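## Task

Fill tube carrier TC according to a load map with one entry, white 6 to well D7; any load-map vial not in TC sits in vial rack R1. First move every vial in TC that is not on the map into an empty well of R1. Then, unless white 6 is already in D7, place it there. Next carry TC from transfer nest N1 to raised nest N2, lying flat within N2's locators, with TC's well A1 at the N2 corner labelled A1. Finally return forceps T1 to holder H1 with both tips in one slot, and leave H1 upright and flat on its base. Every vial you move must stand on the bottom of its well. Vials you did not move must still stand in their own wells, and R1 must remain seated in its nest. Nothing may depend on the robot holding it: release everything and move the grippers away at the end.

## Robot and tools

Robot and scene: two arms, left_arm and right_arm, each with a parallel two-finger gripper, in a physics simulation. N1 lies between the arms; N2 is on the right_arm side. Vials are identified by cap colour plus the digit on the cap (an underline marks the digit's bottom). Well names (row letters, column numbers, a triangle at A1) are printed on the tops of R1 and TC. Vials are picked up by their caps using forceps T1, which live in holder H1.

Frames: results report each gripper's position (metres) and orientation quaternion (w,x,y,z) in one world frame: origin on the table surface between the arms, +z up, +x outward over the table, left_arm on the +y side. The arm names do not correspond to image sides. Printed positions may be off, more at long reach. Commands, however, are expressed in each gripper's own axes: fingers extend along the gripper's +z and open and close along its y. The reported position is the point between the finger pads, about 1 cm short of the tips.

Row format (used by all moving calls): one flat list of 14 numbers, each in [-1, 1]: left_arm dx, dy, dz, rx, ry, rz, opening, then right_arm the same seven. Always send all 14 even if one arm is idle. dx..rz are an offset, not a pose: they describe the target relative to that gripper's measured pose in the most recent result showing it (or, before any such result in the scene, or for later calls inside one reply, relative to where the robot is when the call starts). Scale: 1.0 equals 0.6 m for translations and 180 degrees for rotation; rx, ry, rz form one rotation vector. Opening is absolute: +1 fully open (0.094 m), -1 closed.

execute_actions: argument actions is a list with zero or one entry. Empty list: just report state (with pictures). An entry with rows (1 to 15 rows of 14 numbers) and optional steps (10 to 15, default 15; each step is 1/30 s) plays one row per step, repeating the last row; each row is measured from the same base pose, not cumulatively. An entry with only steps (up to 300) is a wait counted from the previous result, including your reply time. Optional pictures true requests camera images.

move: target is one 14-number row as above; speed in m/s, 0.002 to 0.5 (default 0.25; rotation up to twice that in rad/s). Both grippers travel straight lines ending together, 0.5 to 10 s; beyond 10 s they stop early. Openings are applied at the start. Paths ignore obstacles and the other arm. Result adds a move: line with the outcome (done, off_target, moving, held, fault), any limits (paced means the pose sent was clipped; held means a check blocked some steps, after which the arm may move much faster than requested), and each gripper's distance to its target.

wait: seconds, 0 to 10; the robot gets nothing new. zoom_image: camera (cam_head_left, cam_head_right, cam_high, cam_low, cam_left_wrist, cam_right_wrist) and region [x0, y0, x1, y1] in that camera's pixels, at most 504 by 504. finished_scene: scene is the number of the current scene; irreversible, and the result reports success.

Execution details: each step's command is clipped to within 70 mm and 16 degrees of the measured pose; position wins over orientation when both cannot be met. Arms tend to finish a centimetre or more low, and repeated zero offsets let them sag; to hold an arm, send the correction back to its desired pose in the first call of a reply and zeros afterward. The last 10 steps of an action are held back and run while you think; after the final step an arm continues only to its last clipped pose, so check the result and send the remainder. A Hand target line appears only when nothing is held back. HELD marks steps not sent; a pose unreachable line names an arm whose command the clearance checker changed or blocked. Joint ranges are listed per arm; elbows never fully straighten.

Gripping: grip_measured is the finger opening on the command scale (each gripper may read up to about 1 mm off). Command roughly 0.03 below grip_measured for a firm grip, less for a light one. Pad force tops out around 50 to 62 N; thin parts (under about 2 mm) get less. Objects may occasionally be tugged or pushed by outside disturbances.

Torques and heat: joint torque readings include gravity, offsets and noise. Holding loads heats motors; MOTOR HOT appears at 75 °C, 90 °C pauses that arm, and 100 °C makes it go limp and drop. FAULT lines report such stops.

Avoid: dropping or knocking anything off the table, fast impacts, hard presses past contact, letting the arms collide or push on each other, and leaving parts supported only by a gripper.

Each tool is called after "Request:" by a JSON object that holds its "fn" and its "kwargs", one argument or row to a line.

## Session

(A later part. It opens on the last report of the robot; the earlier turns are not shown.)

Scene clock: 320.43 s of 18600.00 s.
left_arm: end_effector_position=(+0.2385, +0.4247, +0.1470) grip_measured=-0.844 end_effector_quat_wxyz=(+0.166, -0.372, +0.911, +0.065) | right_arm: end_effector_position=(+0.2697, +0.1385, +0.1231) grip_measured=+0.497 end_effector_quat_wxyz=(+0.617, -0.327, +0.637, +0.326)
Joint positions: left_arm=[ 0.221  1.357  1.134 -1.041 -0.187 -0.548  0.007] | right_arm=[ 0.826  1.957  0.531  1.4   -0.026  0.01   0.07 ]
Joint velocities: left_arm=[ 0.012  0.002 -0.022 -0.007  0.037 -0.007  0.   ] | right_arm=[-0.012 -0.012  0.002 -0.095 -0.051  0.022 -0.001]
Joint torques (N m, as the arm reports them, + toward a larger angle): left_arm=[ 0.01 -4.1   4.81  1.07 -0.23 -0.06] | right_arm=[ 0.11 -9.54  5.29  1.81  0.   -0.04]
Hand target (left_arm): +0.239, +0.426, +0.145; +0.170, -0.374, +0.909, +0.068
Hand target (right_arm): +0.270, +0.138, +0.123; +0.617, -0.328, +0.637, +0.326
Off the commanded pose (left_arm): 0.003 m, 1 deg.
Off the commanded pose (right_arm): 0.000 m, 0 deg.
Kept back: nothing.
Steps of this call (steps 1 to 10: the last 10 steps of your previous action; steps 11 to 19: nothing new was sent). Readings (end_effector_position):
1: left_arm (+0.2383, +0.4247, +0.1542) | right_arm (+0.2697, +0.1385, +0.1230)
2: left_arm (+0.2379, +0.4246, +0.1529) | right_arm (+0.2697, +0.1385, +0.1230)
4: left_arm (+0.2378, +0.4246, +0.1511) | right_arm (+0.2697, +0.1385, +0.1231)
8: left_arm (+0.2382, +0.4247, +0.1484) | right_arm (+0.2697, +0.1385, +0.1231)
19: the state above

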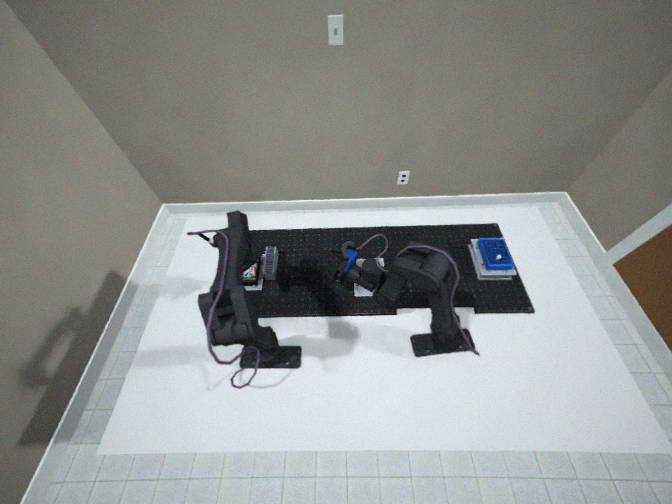

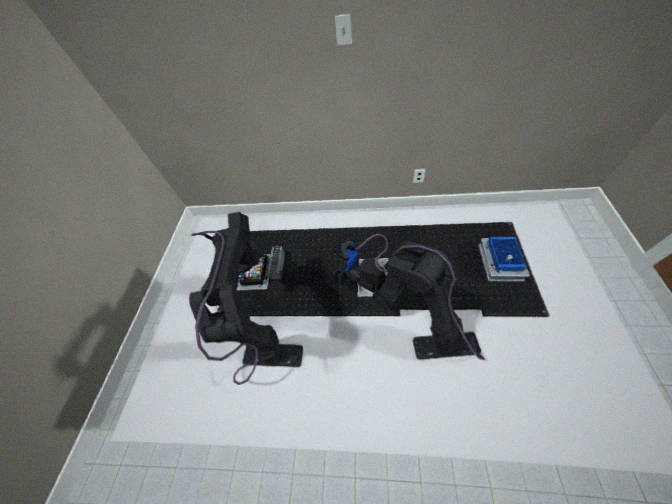

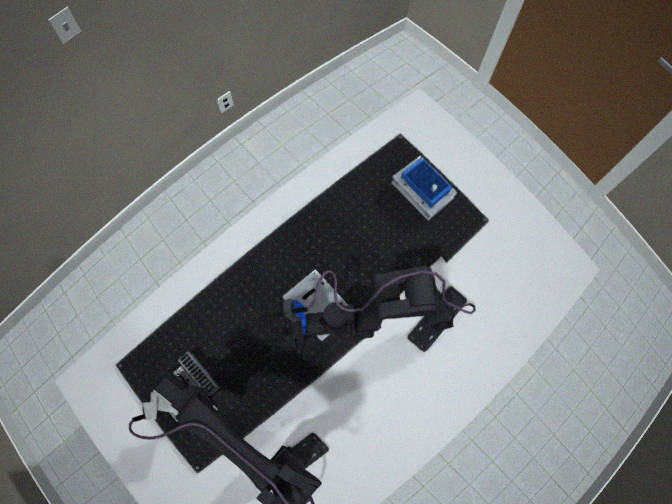

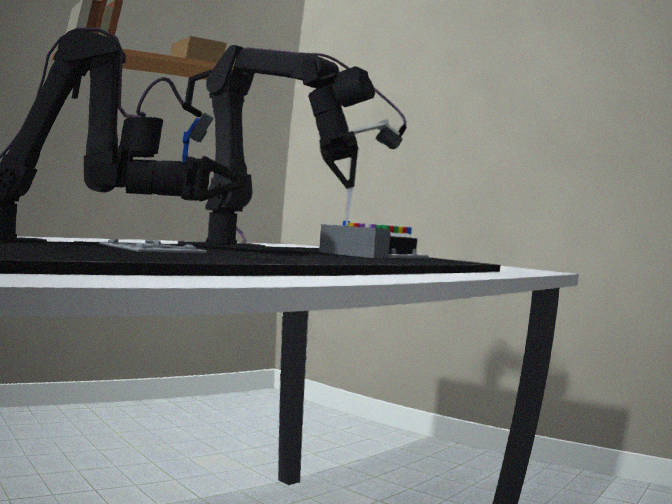

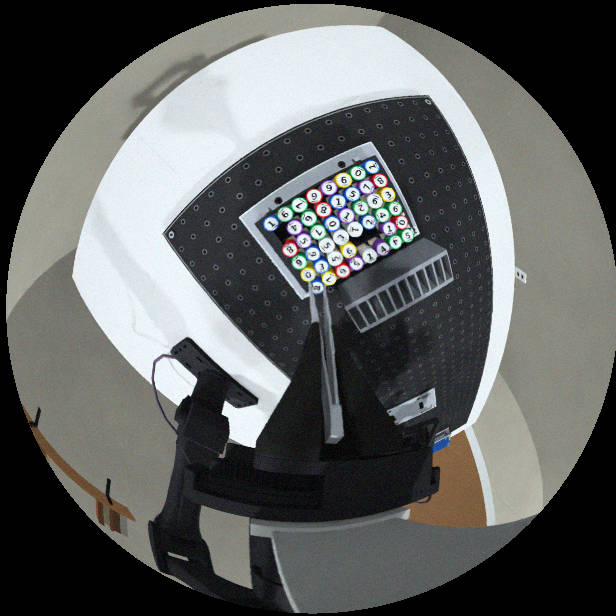

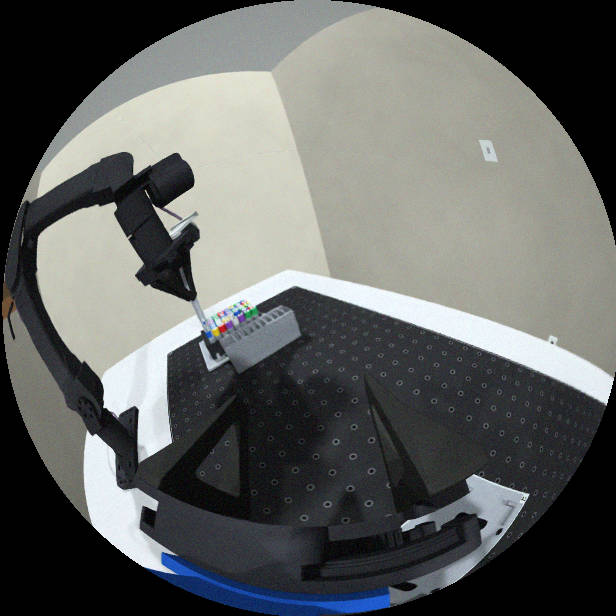

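Request:
{"fn": "execute_actions", "kwargs": {
  "actions": [
    {"rows":[[-0.0020,0.0012,0.0030,-0.0014,-0.0030,-0.0010,-0.84,0,0,0,0,0,0,0.5],[-0.0020,0.0012,0.0030,-0.0014,-0.0030,-0.0010,-0.83,0,0,0,0,0,0,0.5],[-0.0020,0.0012,0.0030,-0.0014,-0.0030,-0.0010,-0.82,0,0,0,0,0,0,0.5],[-0.0020,0.0012,0.0030,-0.0014,-0.0030,-0.0010,-0.81,0,0,0,0,0,0,0.5],[-0.0020,0.0012,0.0030,-0.0014,-0.0030,-0.0010,-0.80,0,0,0,0,0,0,0.5],[-0.0020,0.0012,0.0030,-0.0014,-0.0030,-0.0010,-0.79,0,0,0,0,0,0,0.5],[-0.0020,0.0012,0.0030,-0.0014,-0.0030,-0.0010,-0.78,0,0,0,0,0,0,0.5],[-0.0020,0.0012,0.0030,-0.0014,-0.0030,-0.0010,-0.77,0,0,0,0,0,0,0.5]],"steps":10}
  ]
}}

Request:
{"fn": "wait", "kwargs": {
  "seconds": 0.3
}}

Request:
{"fn": "zoom_image", "kwargs": {
  "camera": "cam_left_wrist",
  "region": [285,240,345,300]
}}

Request:
{"fn": "zoom_image", "kwargs": {
  "camera": "cam_right_wrist",
  "region": [180,295,240,355]
}}

Scene clock: 321.27 s of 18600.00 s.
left_arm: end_effector_position=(+0.2385, +0.4247, +0.1470) grip_measured=-0.844 end_effector_quat_wxyz=(+0.166, -0.372, +0.911, +0.065) | right_arm: end_effector_position=(+0.2697, +0.1385, +0.1231) grip_measured=+0.497 end_effector_quat_wxyz=(+0.617, -0.327, +0.637, +0.326)
Joint positions: left_arm=[ 0.221  1.357  1.134 -1.041 -0.187 -0.548  0.007] | right_arm=[ 0.826  1.957  0.531  1.4   -0.026  0.01   0.07 ]
Joint velocities: left_arm=[-0.007 -0.007 -0.007  0.007  0.081 -0.037 -0.   ] | right_arm=[ 0.007 -0.002 -0.007  0.037  0.037  0.022 -0.   ]
Joint torques (N m, as the arm reports them, + toward a larger angle): left_arm=[-0.01 -4.09  4.78  1.08 -0.24 -0.05] | right_arm=[ 0.07 -9.54  5.27  1.82 -0.01 -0.03]
Kept back: the last 10 steps of this action.
Steps of this call (steps 1 to 25: nothing new was sent). Readings (end_effector_position):
1: left_arm (+0.2385, +0.4247, +0.1470) | right_arm (+0.2697, +0.1385, +0.1231)
2: left_arm (+0.2385, +0.4247, +0.1470) | right_arm (+0.2697, +0.1385, +0.1231)
4: left_arm (+0.2385, +0.4247, +0.1470) | right_arm (+0.2697, +0.1385, +0.1231)
8: left_arm (+0.2385, +0.4247, +0.1470) | right_arm (+0.2697, +0.1385, +0.1231)
25: the state above

Scene clock: 321.90 s of 18600.00 s.
left_arm: end_effector_position=(+0.2385, +0.4247, +0.1470) grip_measured=-0.772 end_effector_quat_wxyz=(+0.166, -0.372, +0.911, +0.065) | right_arm: end_effector_position=(+0.2697, +0.1385, +0.1234) grip_measured=+0.497 end_effector_quat_wxyz=(+0.618, -0.327, +0.636, +0.326)
Joint positions: left_arm=[ 0.221  1.357  1.134 -1.041 -0.187 -0.548  0.011] | right_arm=[ 0.826  1.957  0.531  1.402 -0.026  0.01   0.07 ]
Joint velocities: left_arm=[ 0.007 -0.002 -0.007  0.081 -0.037 -0.051 -0.001] | right_arm=[ 0.012  0.002  0.007 -0.051 -0.051 -0.154  0.   ]
Joint torques (N m, as the arm reports them, + toward a larger angle): left_arm=[ 0.03 -3.96  5.11  1.04 -0.21 -0.04] | right_arm=[ 0.03 -9.53  5.27  1.82  0.01 -0.04]
Hand target (left_arm): +0.239, +0.426, +0.146; +0.169, -0.374, +0.909, +0.068
Hand target (right_arm): +0.270, +0.138, +0.123; +0.617, -0.327, +0.637, +0.326
Off the commanded pose (left_arm): 0.002 m, 1 deg.
Off the commanded pose (right_arm): 0.000 m, 0 deg.
Kept back: nothing.
Steps of this call (steps 1 to 10: the last 10 steps of your previous action; steps 11 to 19: nothing new was sent). Readings (end_effector_position):
1: left_arm (+0.2385, +0.4247, +0.1470) | right_arm (+0.2697, +0.1385, +0.1232)
2: left_arm (+0.2385, +0.4247, +0.1470) | right_arm (+0.2697, +0.1385, +0.1232)
4: left_arm (+0.2385, +0.4247, +0.1470) | right_arm (+0.2697, +0.1385, +0.1233)
8: left_arm (+0.2385, +0.4247, +0.1470) | right_arm (+0.2697, +0.1385, +0.1234)
19: the state above

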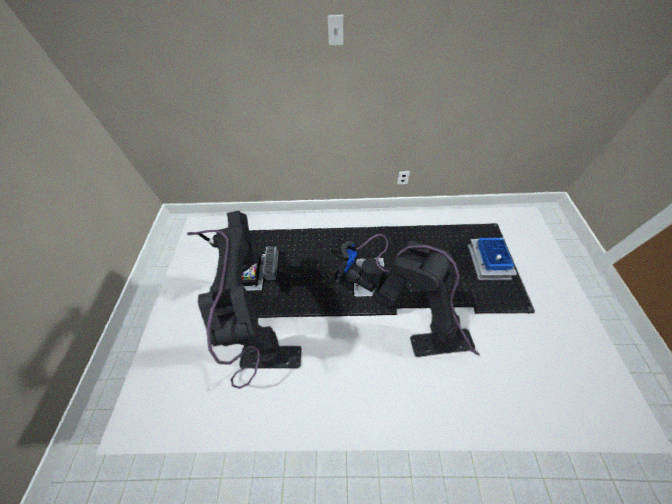

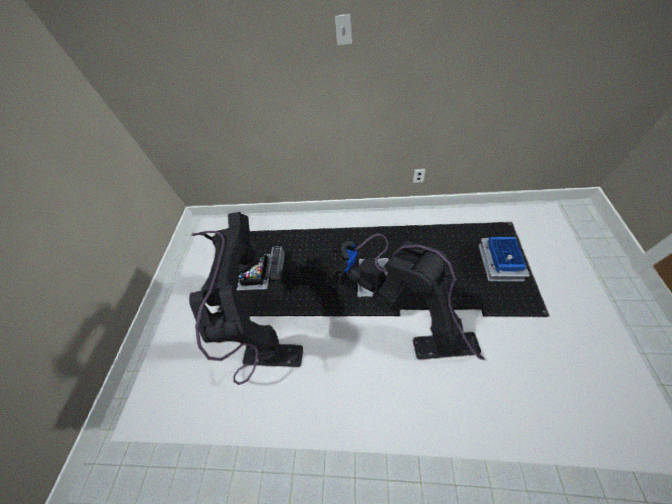

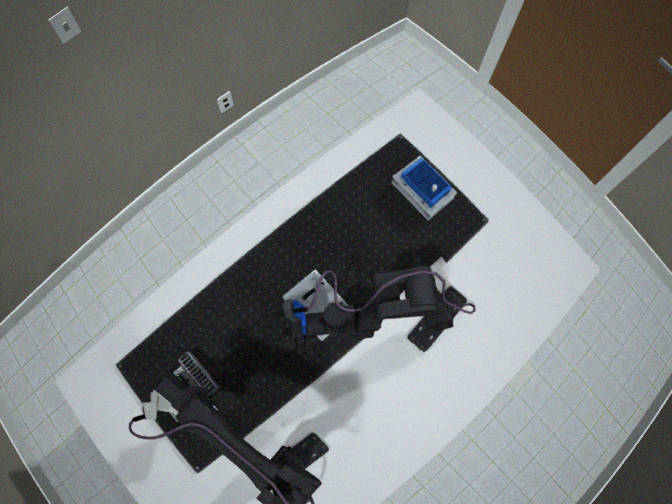

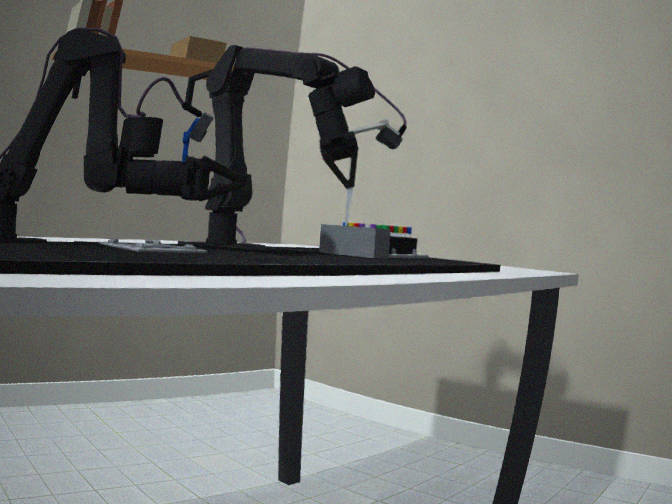

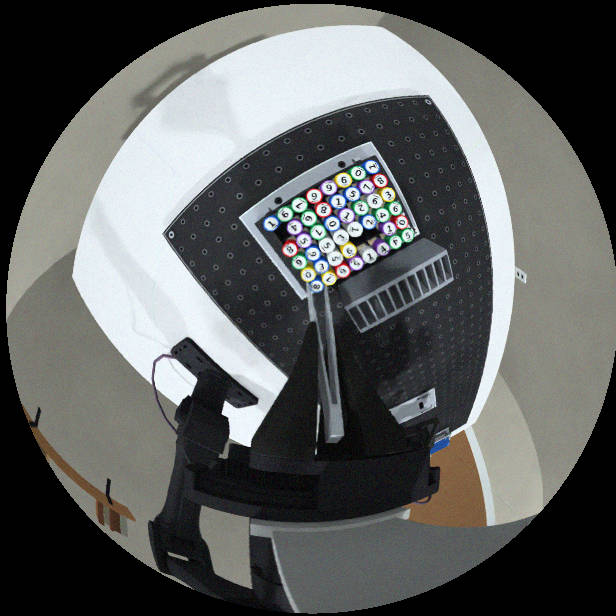

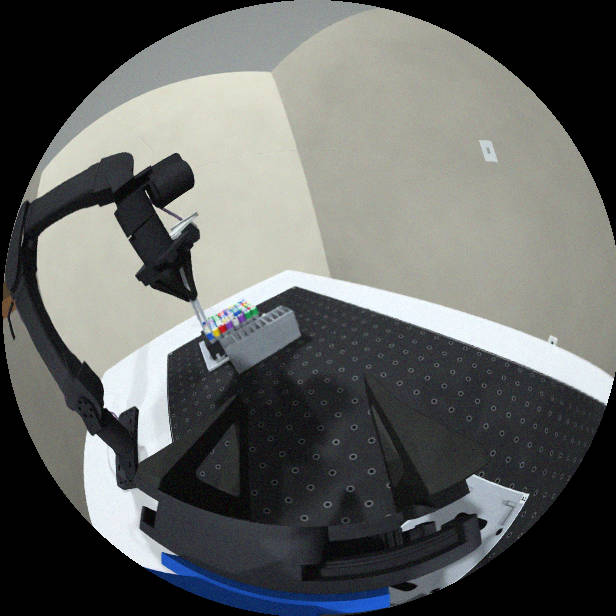

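Region (285, 240, 345, 300) of cam_left_wrist's 616x616 image, scaled by 8.400, with more detail than that image has.

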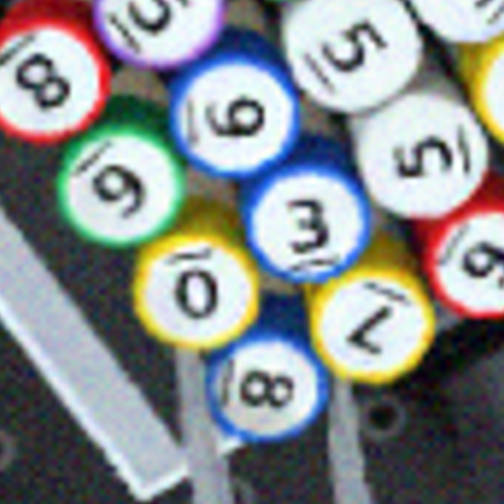

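Region (180, 295, 240, 355) of cam_right_wrist's 616x616 image, scaled by 8.400, with more detail than that image has.

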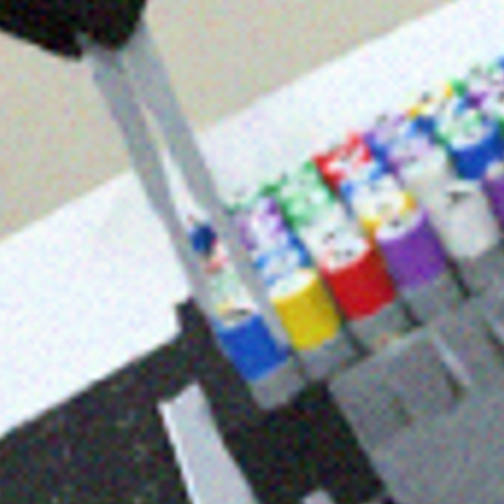

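Request:
{"fn": "move", "kwargs": {
  "target": [-0.0117,-0.0004,-0.058,0,0,0,-0.77,0,0,0,0,0,0,0.5],
  "speed": 0.06
}}

Scene clock: 325.60 s of 18600.00 s.
left_arm: end_effector_position=(+0.2327, +0.4224, +0.1723) grip_measured=-0.772 end_effector_quat_wxyz=(+0.157, -0.372, +0.912, +0.066) | right_arm: end_effector_position=(+0.2697, +0.1385, +0.1236) grip_measured=+0.497 end_effector_quat_wxyz=(+0.618, -0.327, +0.636, +0.326)
Joint positions: left_arm=[ 0.217  1.357  1.24  -1.166 -0.187 -0.552  0.011] | right_arm=[ 0.826  1.957  0.531  1.403 -0.026  0.01   0.07 ]
Joint velocities: left_arm=[-0.022 -0.022 -0.007 -0.066 -0.051 -0.007 -0.001] | right_arm=[-0.002 -0.012 -0.002 -0.007 -0.051 -0.007  0.   ]
Joint torques (N m, as the arm reports them, + toward a larger angle): left_arm=[-0.62 -4.38  7.99  0.74 -0.16 -0.09] | right_arm=[ 0.06 -9.54  5.26  1.81  0.   -0.02]
Hand target (left_arm): +0.234, +0.421, +0.182; +0.166, -0.372, +0.911, +0.064
Hand target (right_arm): +0.270, +0.138, +0.123; +0.618, -0.327, +0.636, +0.326
Off the commanded pose (left_arm): 0.010 m, 1 deg.
Off the commanded pose (right_arm): 0.000 m, 0 deg.
Kept back: nothing.
move: done

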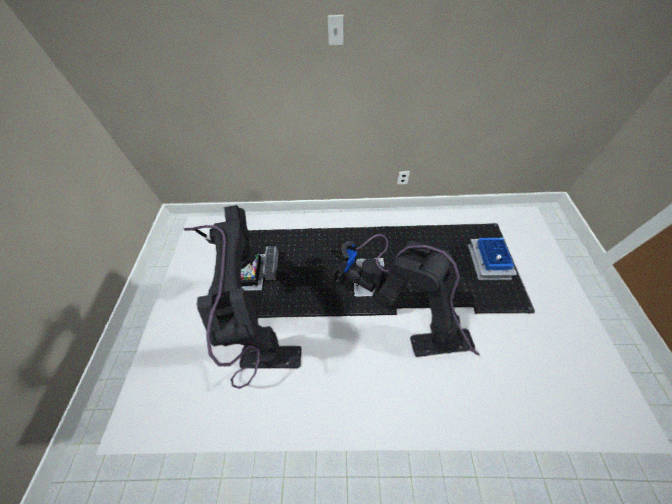

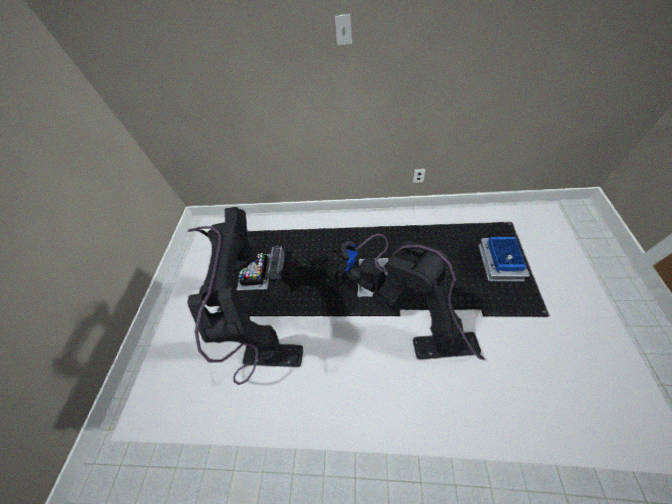

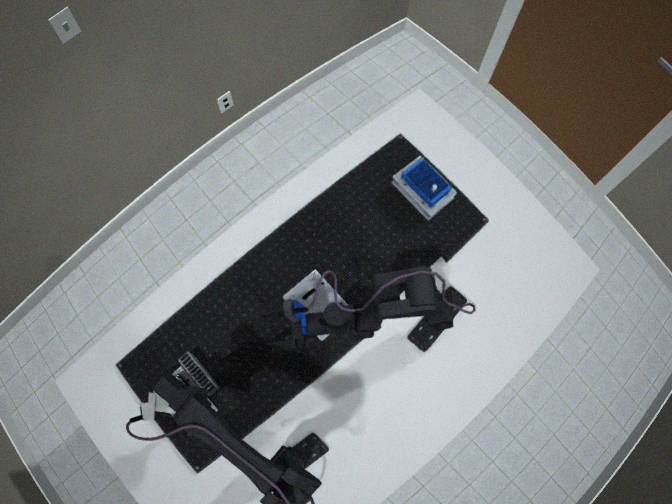

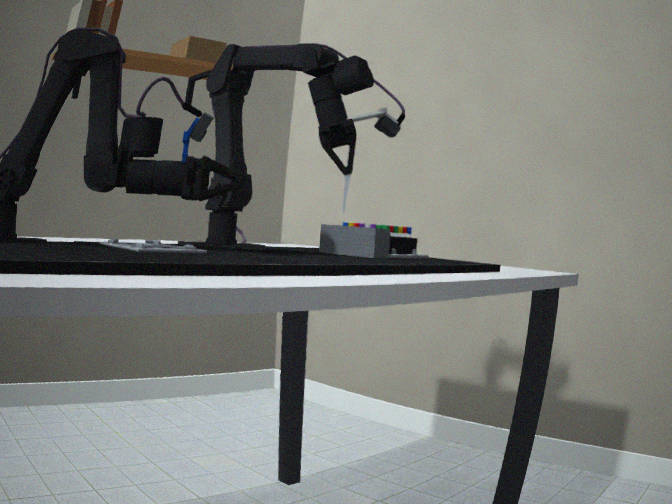

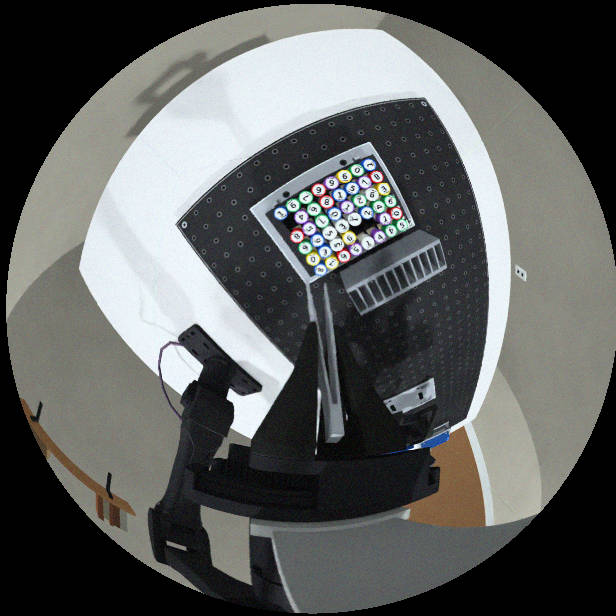

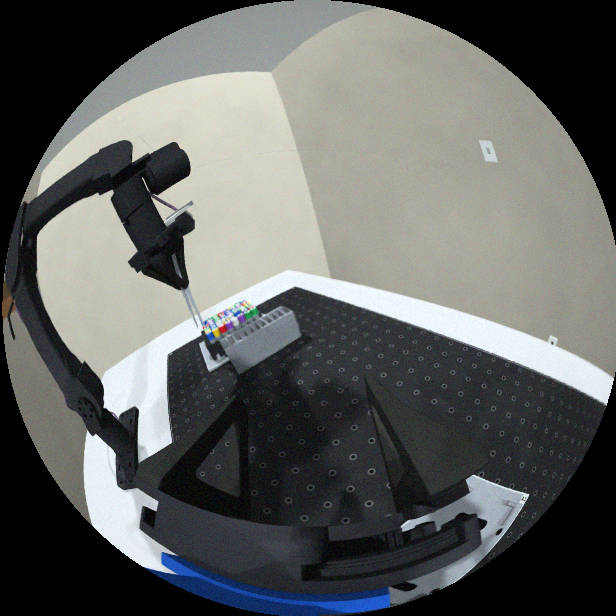

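Request:
{"fn": "move", "kwargs": {
  "target": [-0.0206,-0.1337,-0.0156,0.0932,-0.0248,0.2285,-0.84,0,0,0,0,0,0,0.5],
  "speed": 0.25
}}

Request:
{"fn": "zoom_image", "kwargs": {
  "camera": "cam_left_wrist",
  "region": [270,220,360,310]
}}

Scene clock: 328.70 s of 18600.00 s.
left_arm: end_effector_position=(+0.2826, +0.3744, +0.1750) grip_measured=-0.838 end_effector_quat_wxyz=(+0.188, -0.011, +0.982, +0.003) | right_arm: end_effector_position=(+0.2697, +0.1385, +0.1239) grip_measured=+0.497 end_effector_quat_wxyz=(+0.619, -0.327, +0.636, +0.326)
Joint positions: left_arm=[ 0.168  1.427  1.29  -1.057  0.044  0.116  0.008] | right_arm=[ 0.826  1.957  0.531  1.404 -0.026  0.01   0.07 ]
Joint velocities: left_arm=[-0.002  0.007  0.007 -0.095 -0.007 -0.095  0.   ] | right_arm=[0.007 0.012 0.002 0.066 0.022 0.007 0.   ]
Joint torques (N m, as the arm reports them, + toward a larger angle): left_arm=[-0.45 -4.09  8.26  1.24  0.19  0.08] | right_arm=[ 0.04 -9.51  5.29  1.81  0.01 -0.04]
Hand target (left_arm): +0.295, +0.372, +0.186; +0.212, -0.001, +0.977, +0.001
Hand target (right_arm): +0.270, +0.138, +0.124; +0.618, -0.327, +0.636, +0.326
Off the commanded pose (left_arm): 0.016 m, 3 deg.
Off the commanded pose (right_arm): 0.000 m, 0 deg.
Kept back: nothing.
move: off_target (left_arm)

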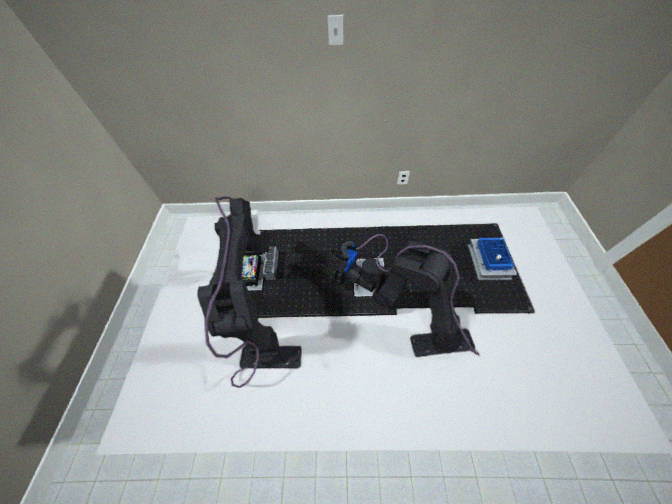

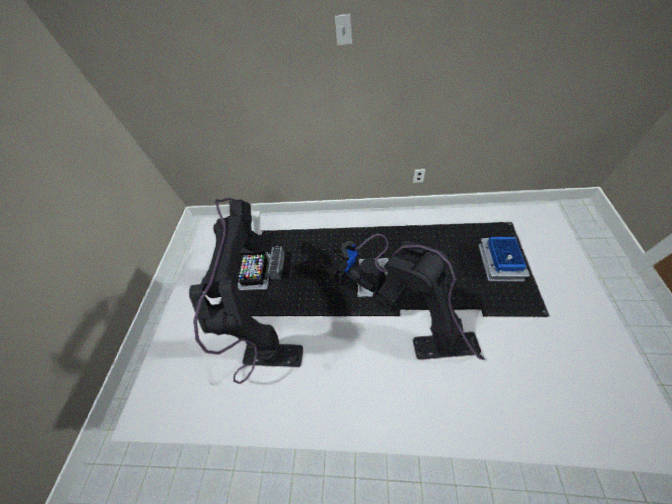

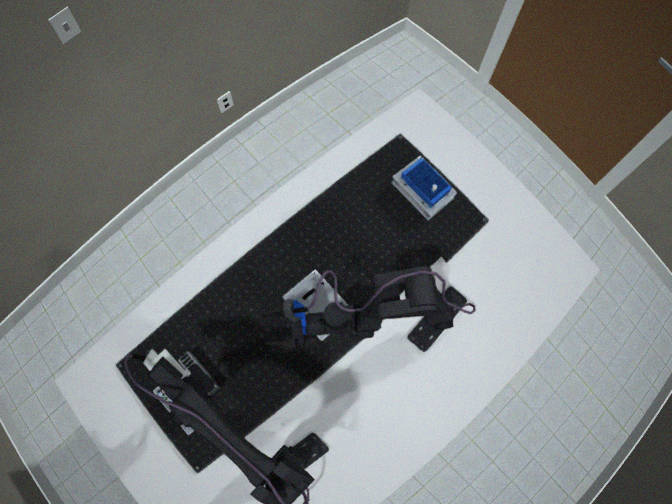

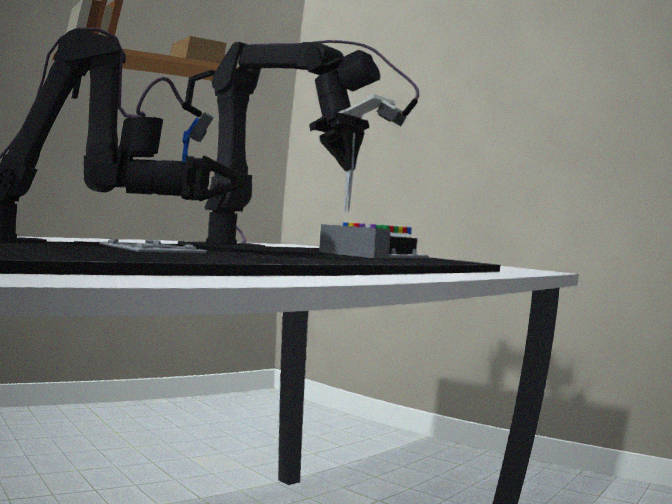

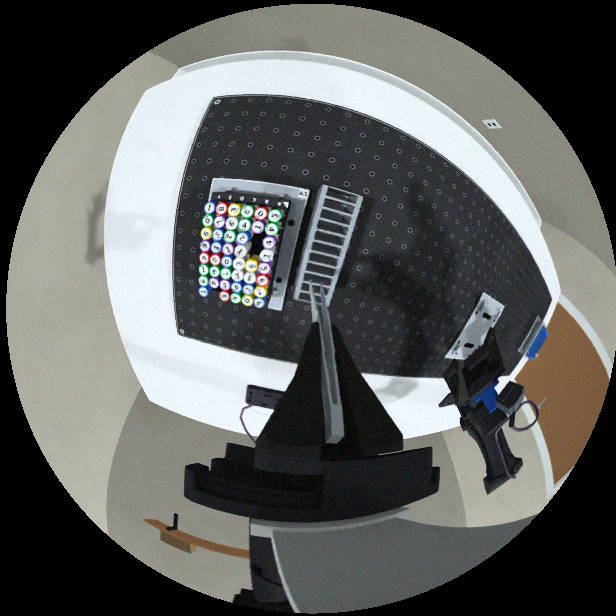

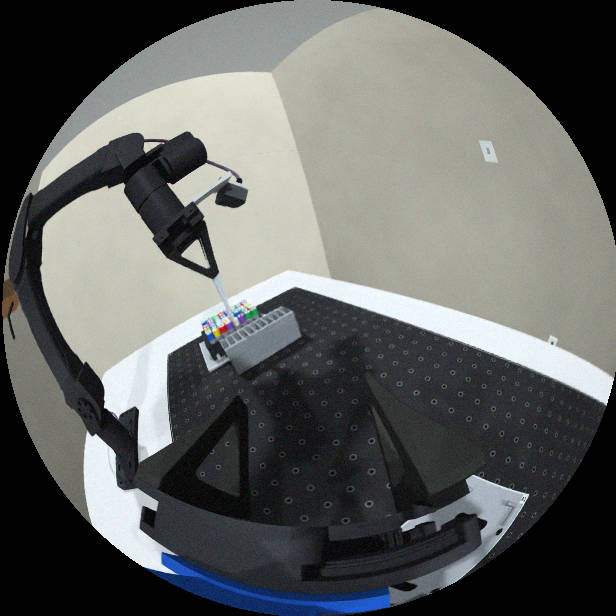

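Region (270, 220, 360, 310) of cam_left_wrist's 616x616 image, scaled by 5.600, with more detail than that image has.

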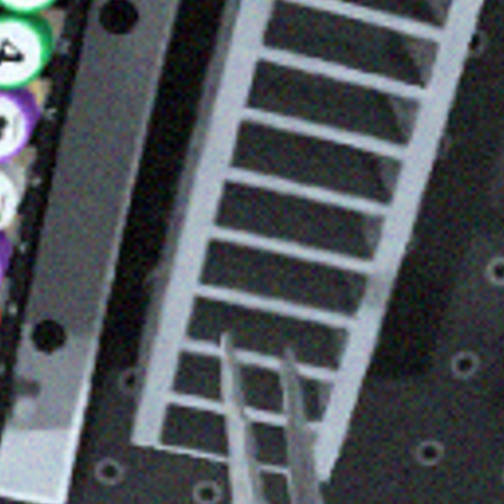

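Request:
{"fn": "move", "kwargs": {
  "target": [-0.0052,-0.0095,0.0361,0.0033,-0.0156,0.0064,-0.84,0,0,0,0,0,0,0.5],
  "speed": 0.04
}}

Request:
{"fn": "zoom_image", "kwargs": {
  "camera": "cam_left_wrist",
  "region": [270,220,360,310]
}}

Request:
{"fn": "zoom_image", "kwargs": {
  "camera": "cam_right_wrist",
  "region": [210,280,300,370]
}}

Scene clock: 330.53 s of 18600.00 s.
left_arm: end_effector_position=(+0.2897, +0.3722, +0.1545) grip_measured=-0.838 end_effector_quat_wxyz=(+0.200, -0.005, +0.980, +0.003) | right_arm: end_effector_position=(+0.2697, +0.1385, +0.1242) grip_measured=+0.497 end_effector_quat_wxyz=(+0.619, -0.327, +0.635, +0.326)
Joint positions: left_arm=[ 0.16   1.427  1.2   -0.944  0.045  0.119  0.008] | right_arm=[ 0.826  1.957  0.531  1.405 -0.026  0.01   0.07 ]
Joint velocities: left_arm=[-0.007  0.017 -0.007 -0.022 -0.022  0.066 -0.001] | right_arm=[-0.022 -0.002 -0.017  0.037 -0.007 -0.007  0.001]
Joint torques (N m, as the arm reports them, + toward a larger angle): left_arm=[-0.57 -5.19  5.12  1.32  0.15 -0.02] | right_arm=[ 0.09 -9.46  5.29  1.81  0.01 -0.04]
Hand target (left_arm): +0.294, +0.369, +0.156; +0.212, +0.000, +0.977, +0.000
Hand target (right_arm): +0.270, +0.138, +0.124; +0.619, -0.327, +0.636, +0.326
Off the commanded pose (left_arm): 0.005 m, 2 deg.
Off the commanded pose (right_arm): 0.000 m, 0 deg.
Kept back: nothing.
move: done

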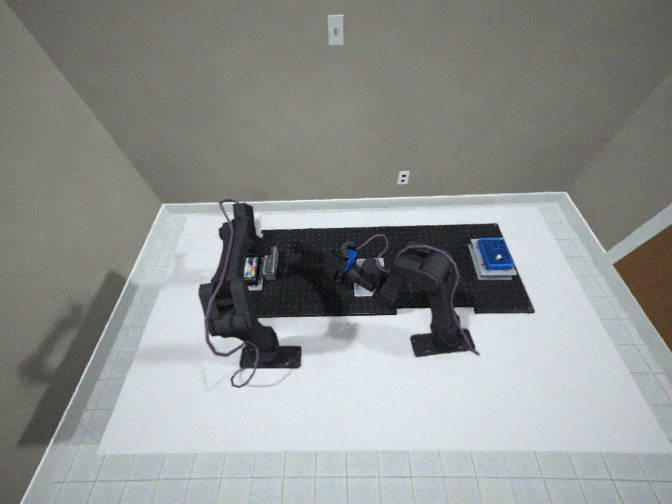

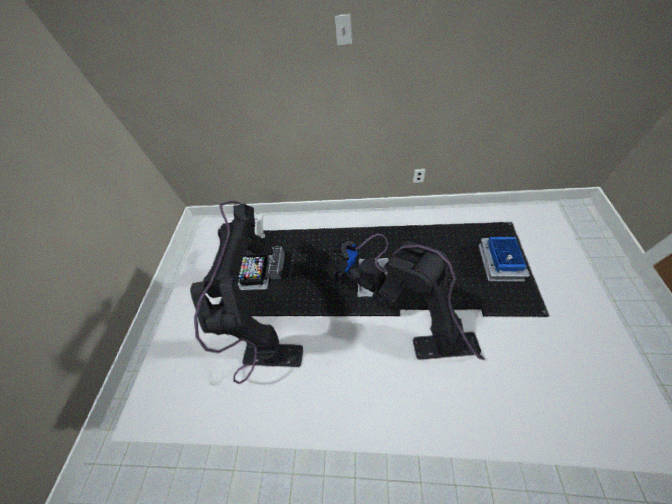

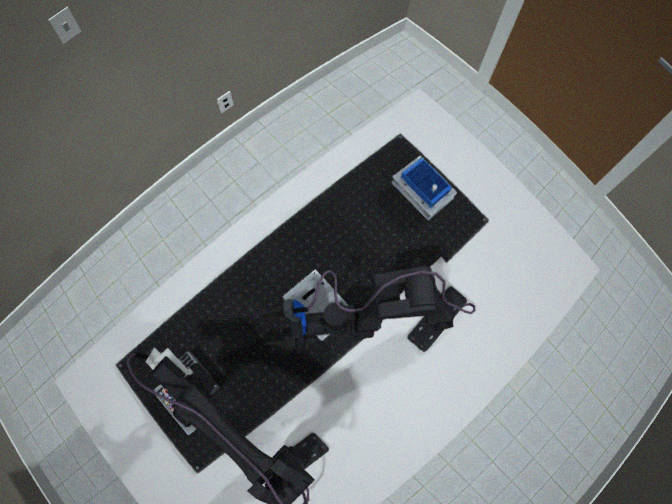

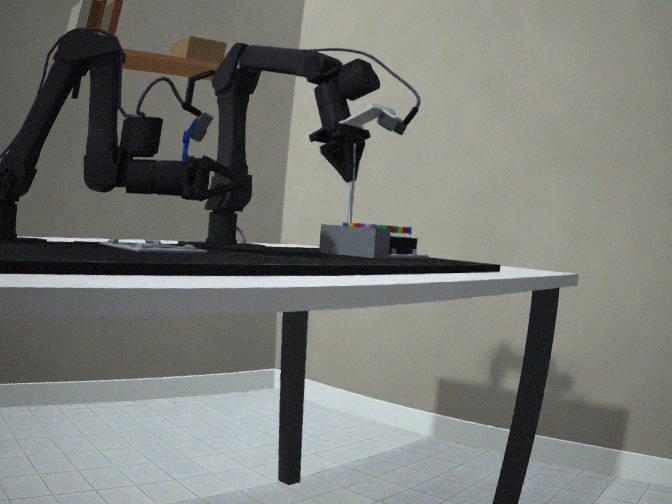

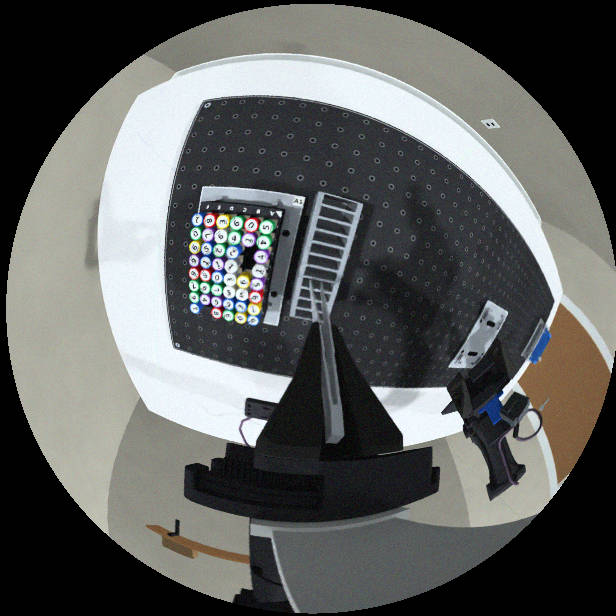

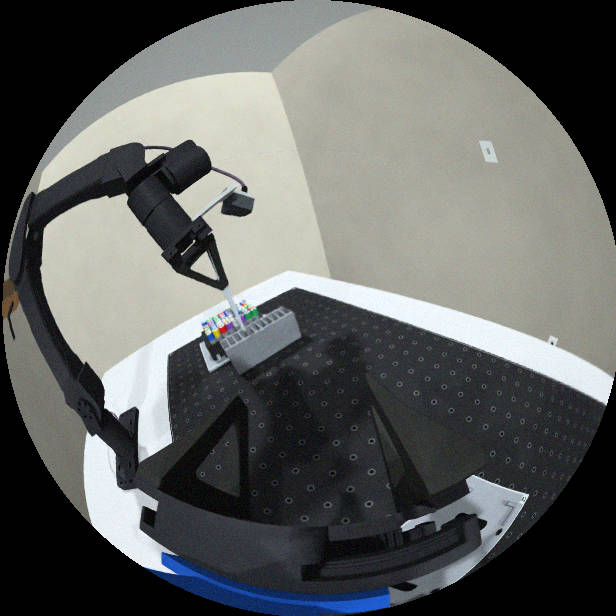

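Region (270, 220, 360, 310) of cam_left_wrist's 616x616 image, scaled by 5.600, with more detail than that image has.

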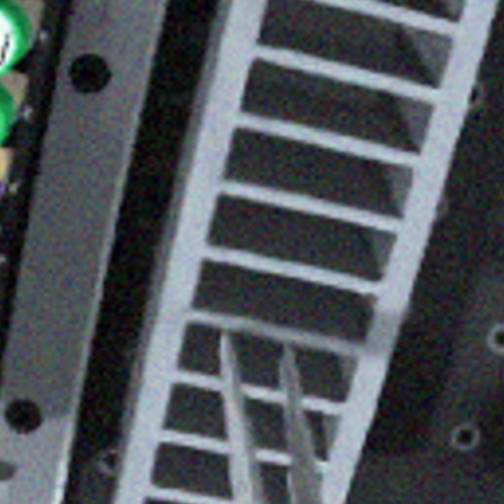

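Region (210, 280, 300, 370) of cam_right_wrist's 616x616 image, scaled by 5.600, with more detail than that image has.

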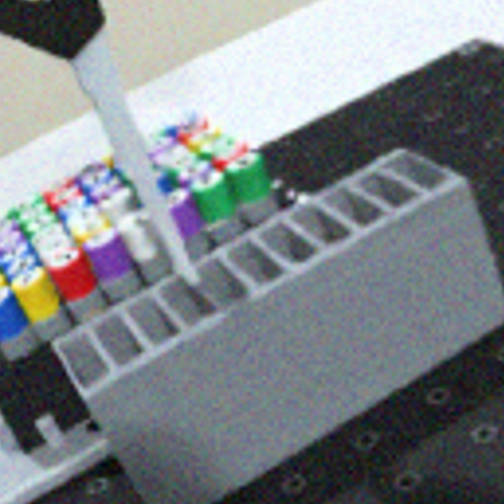

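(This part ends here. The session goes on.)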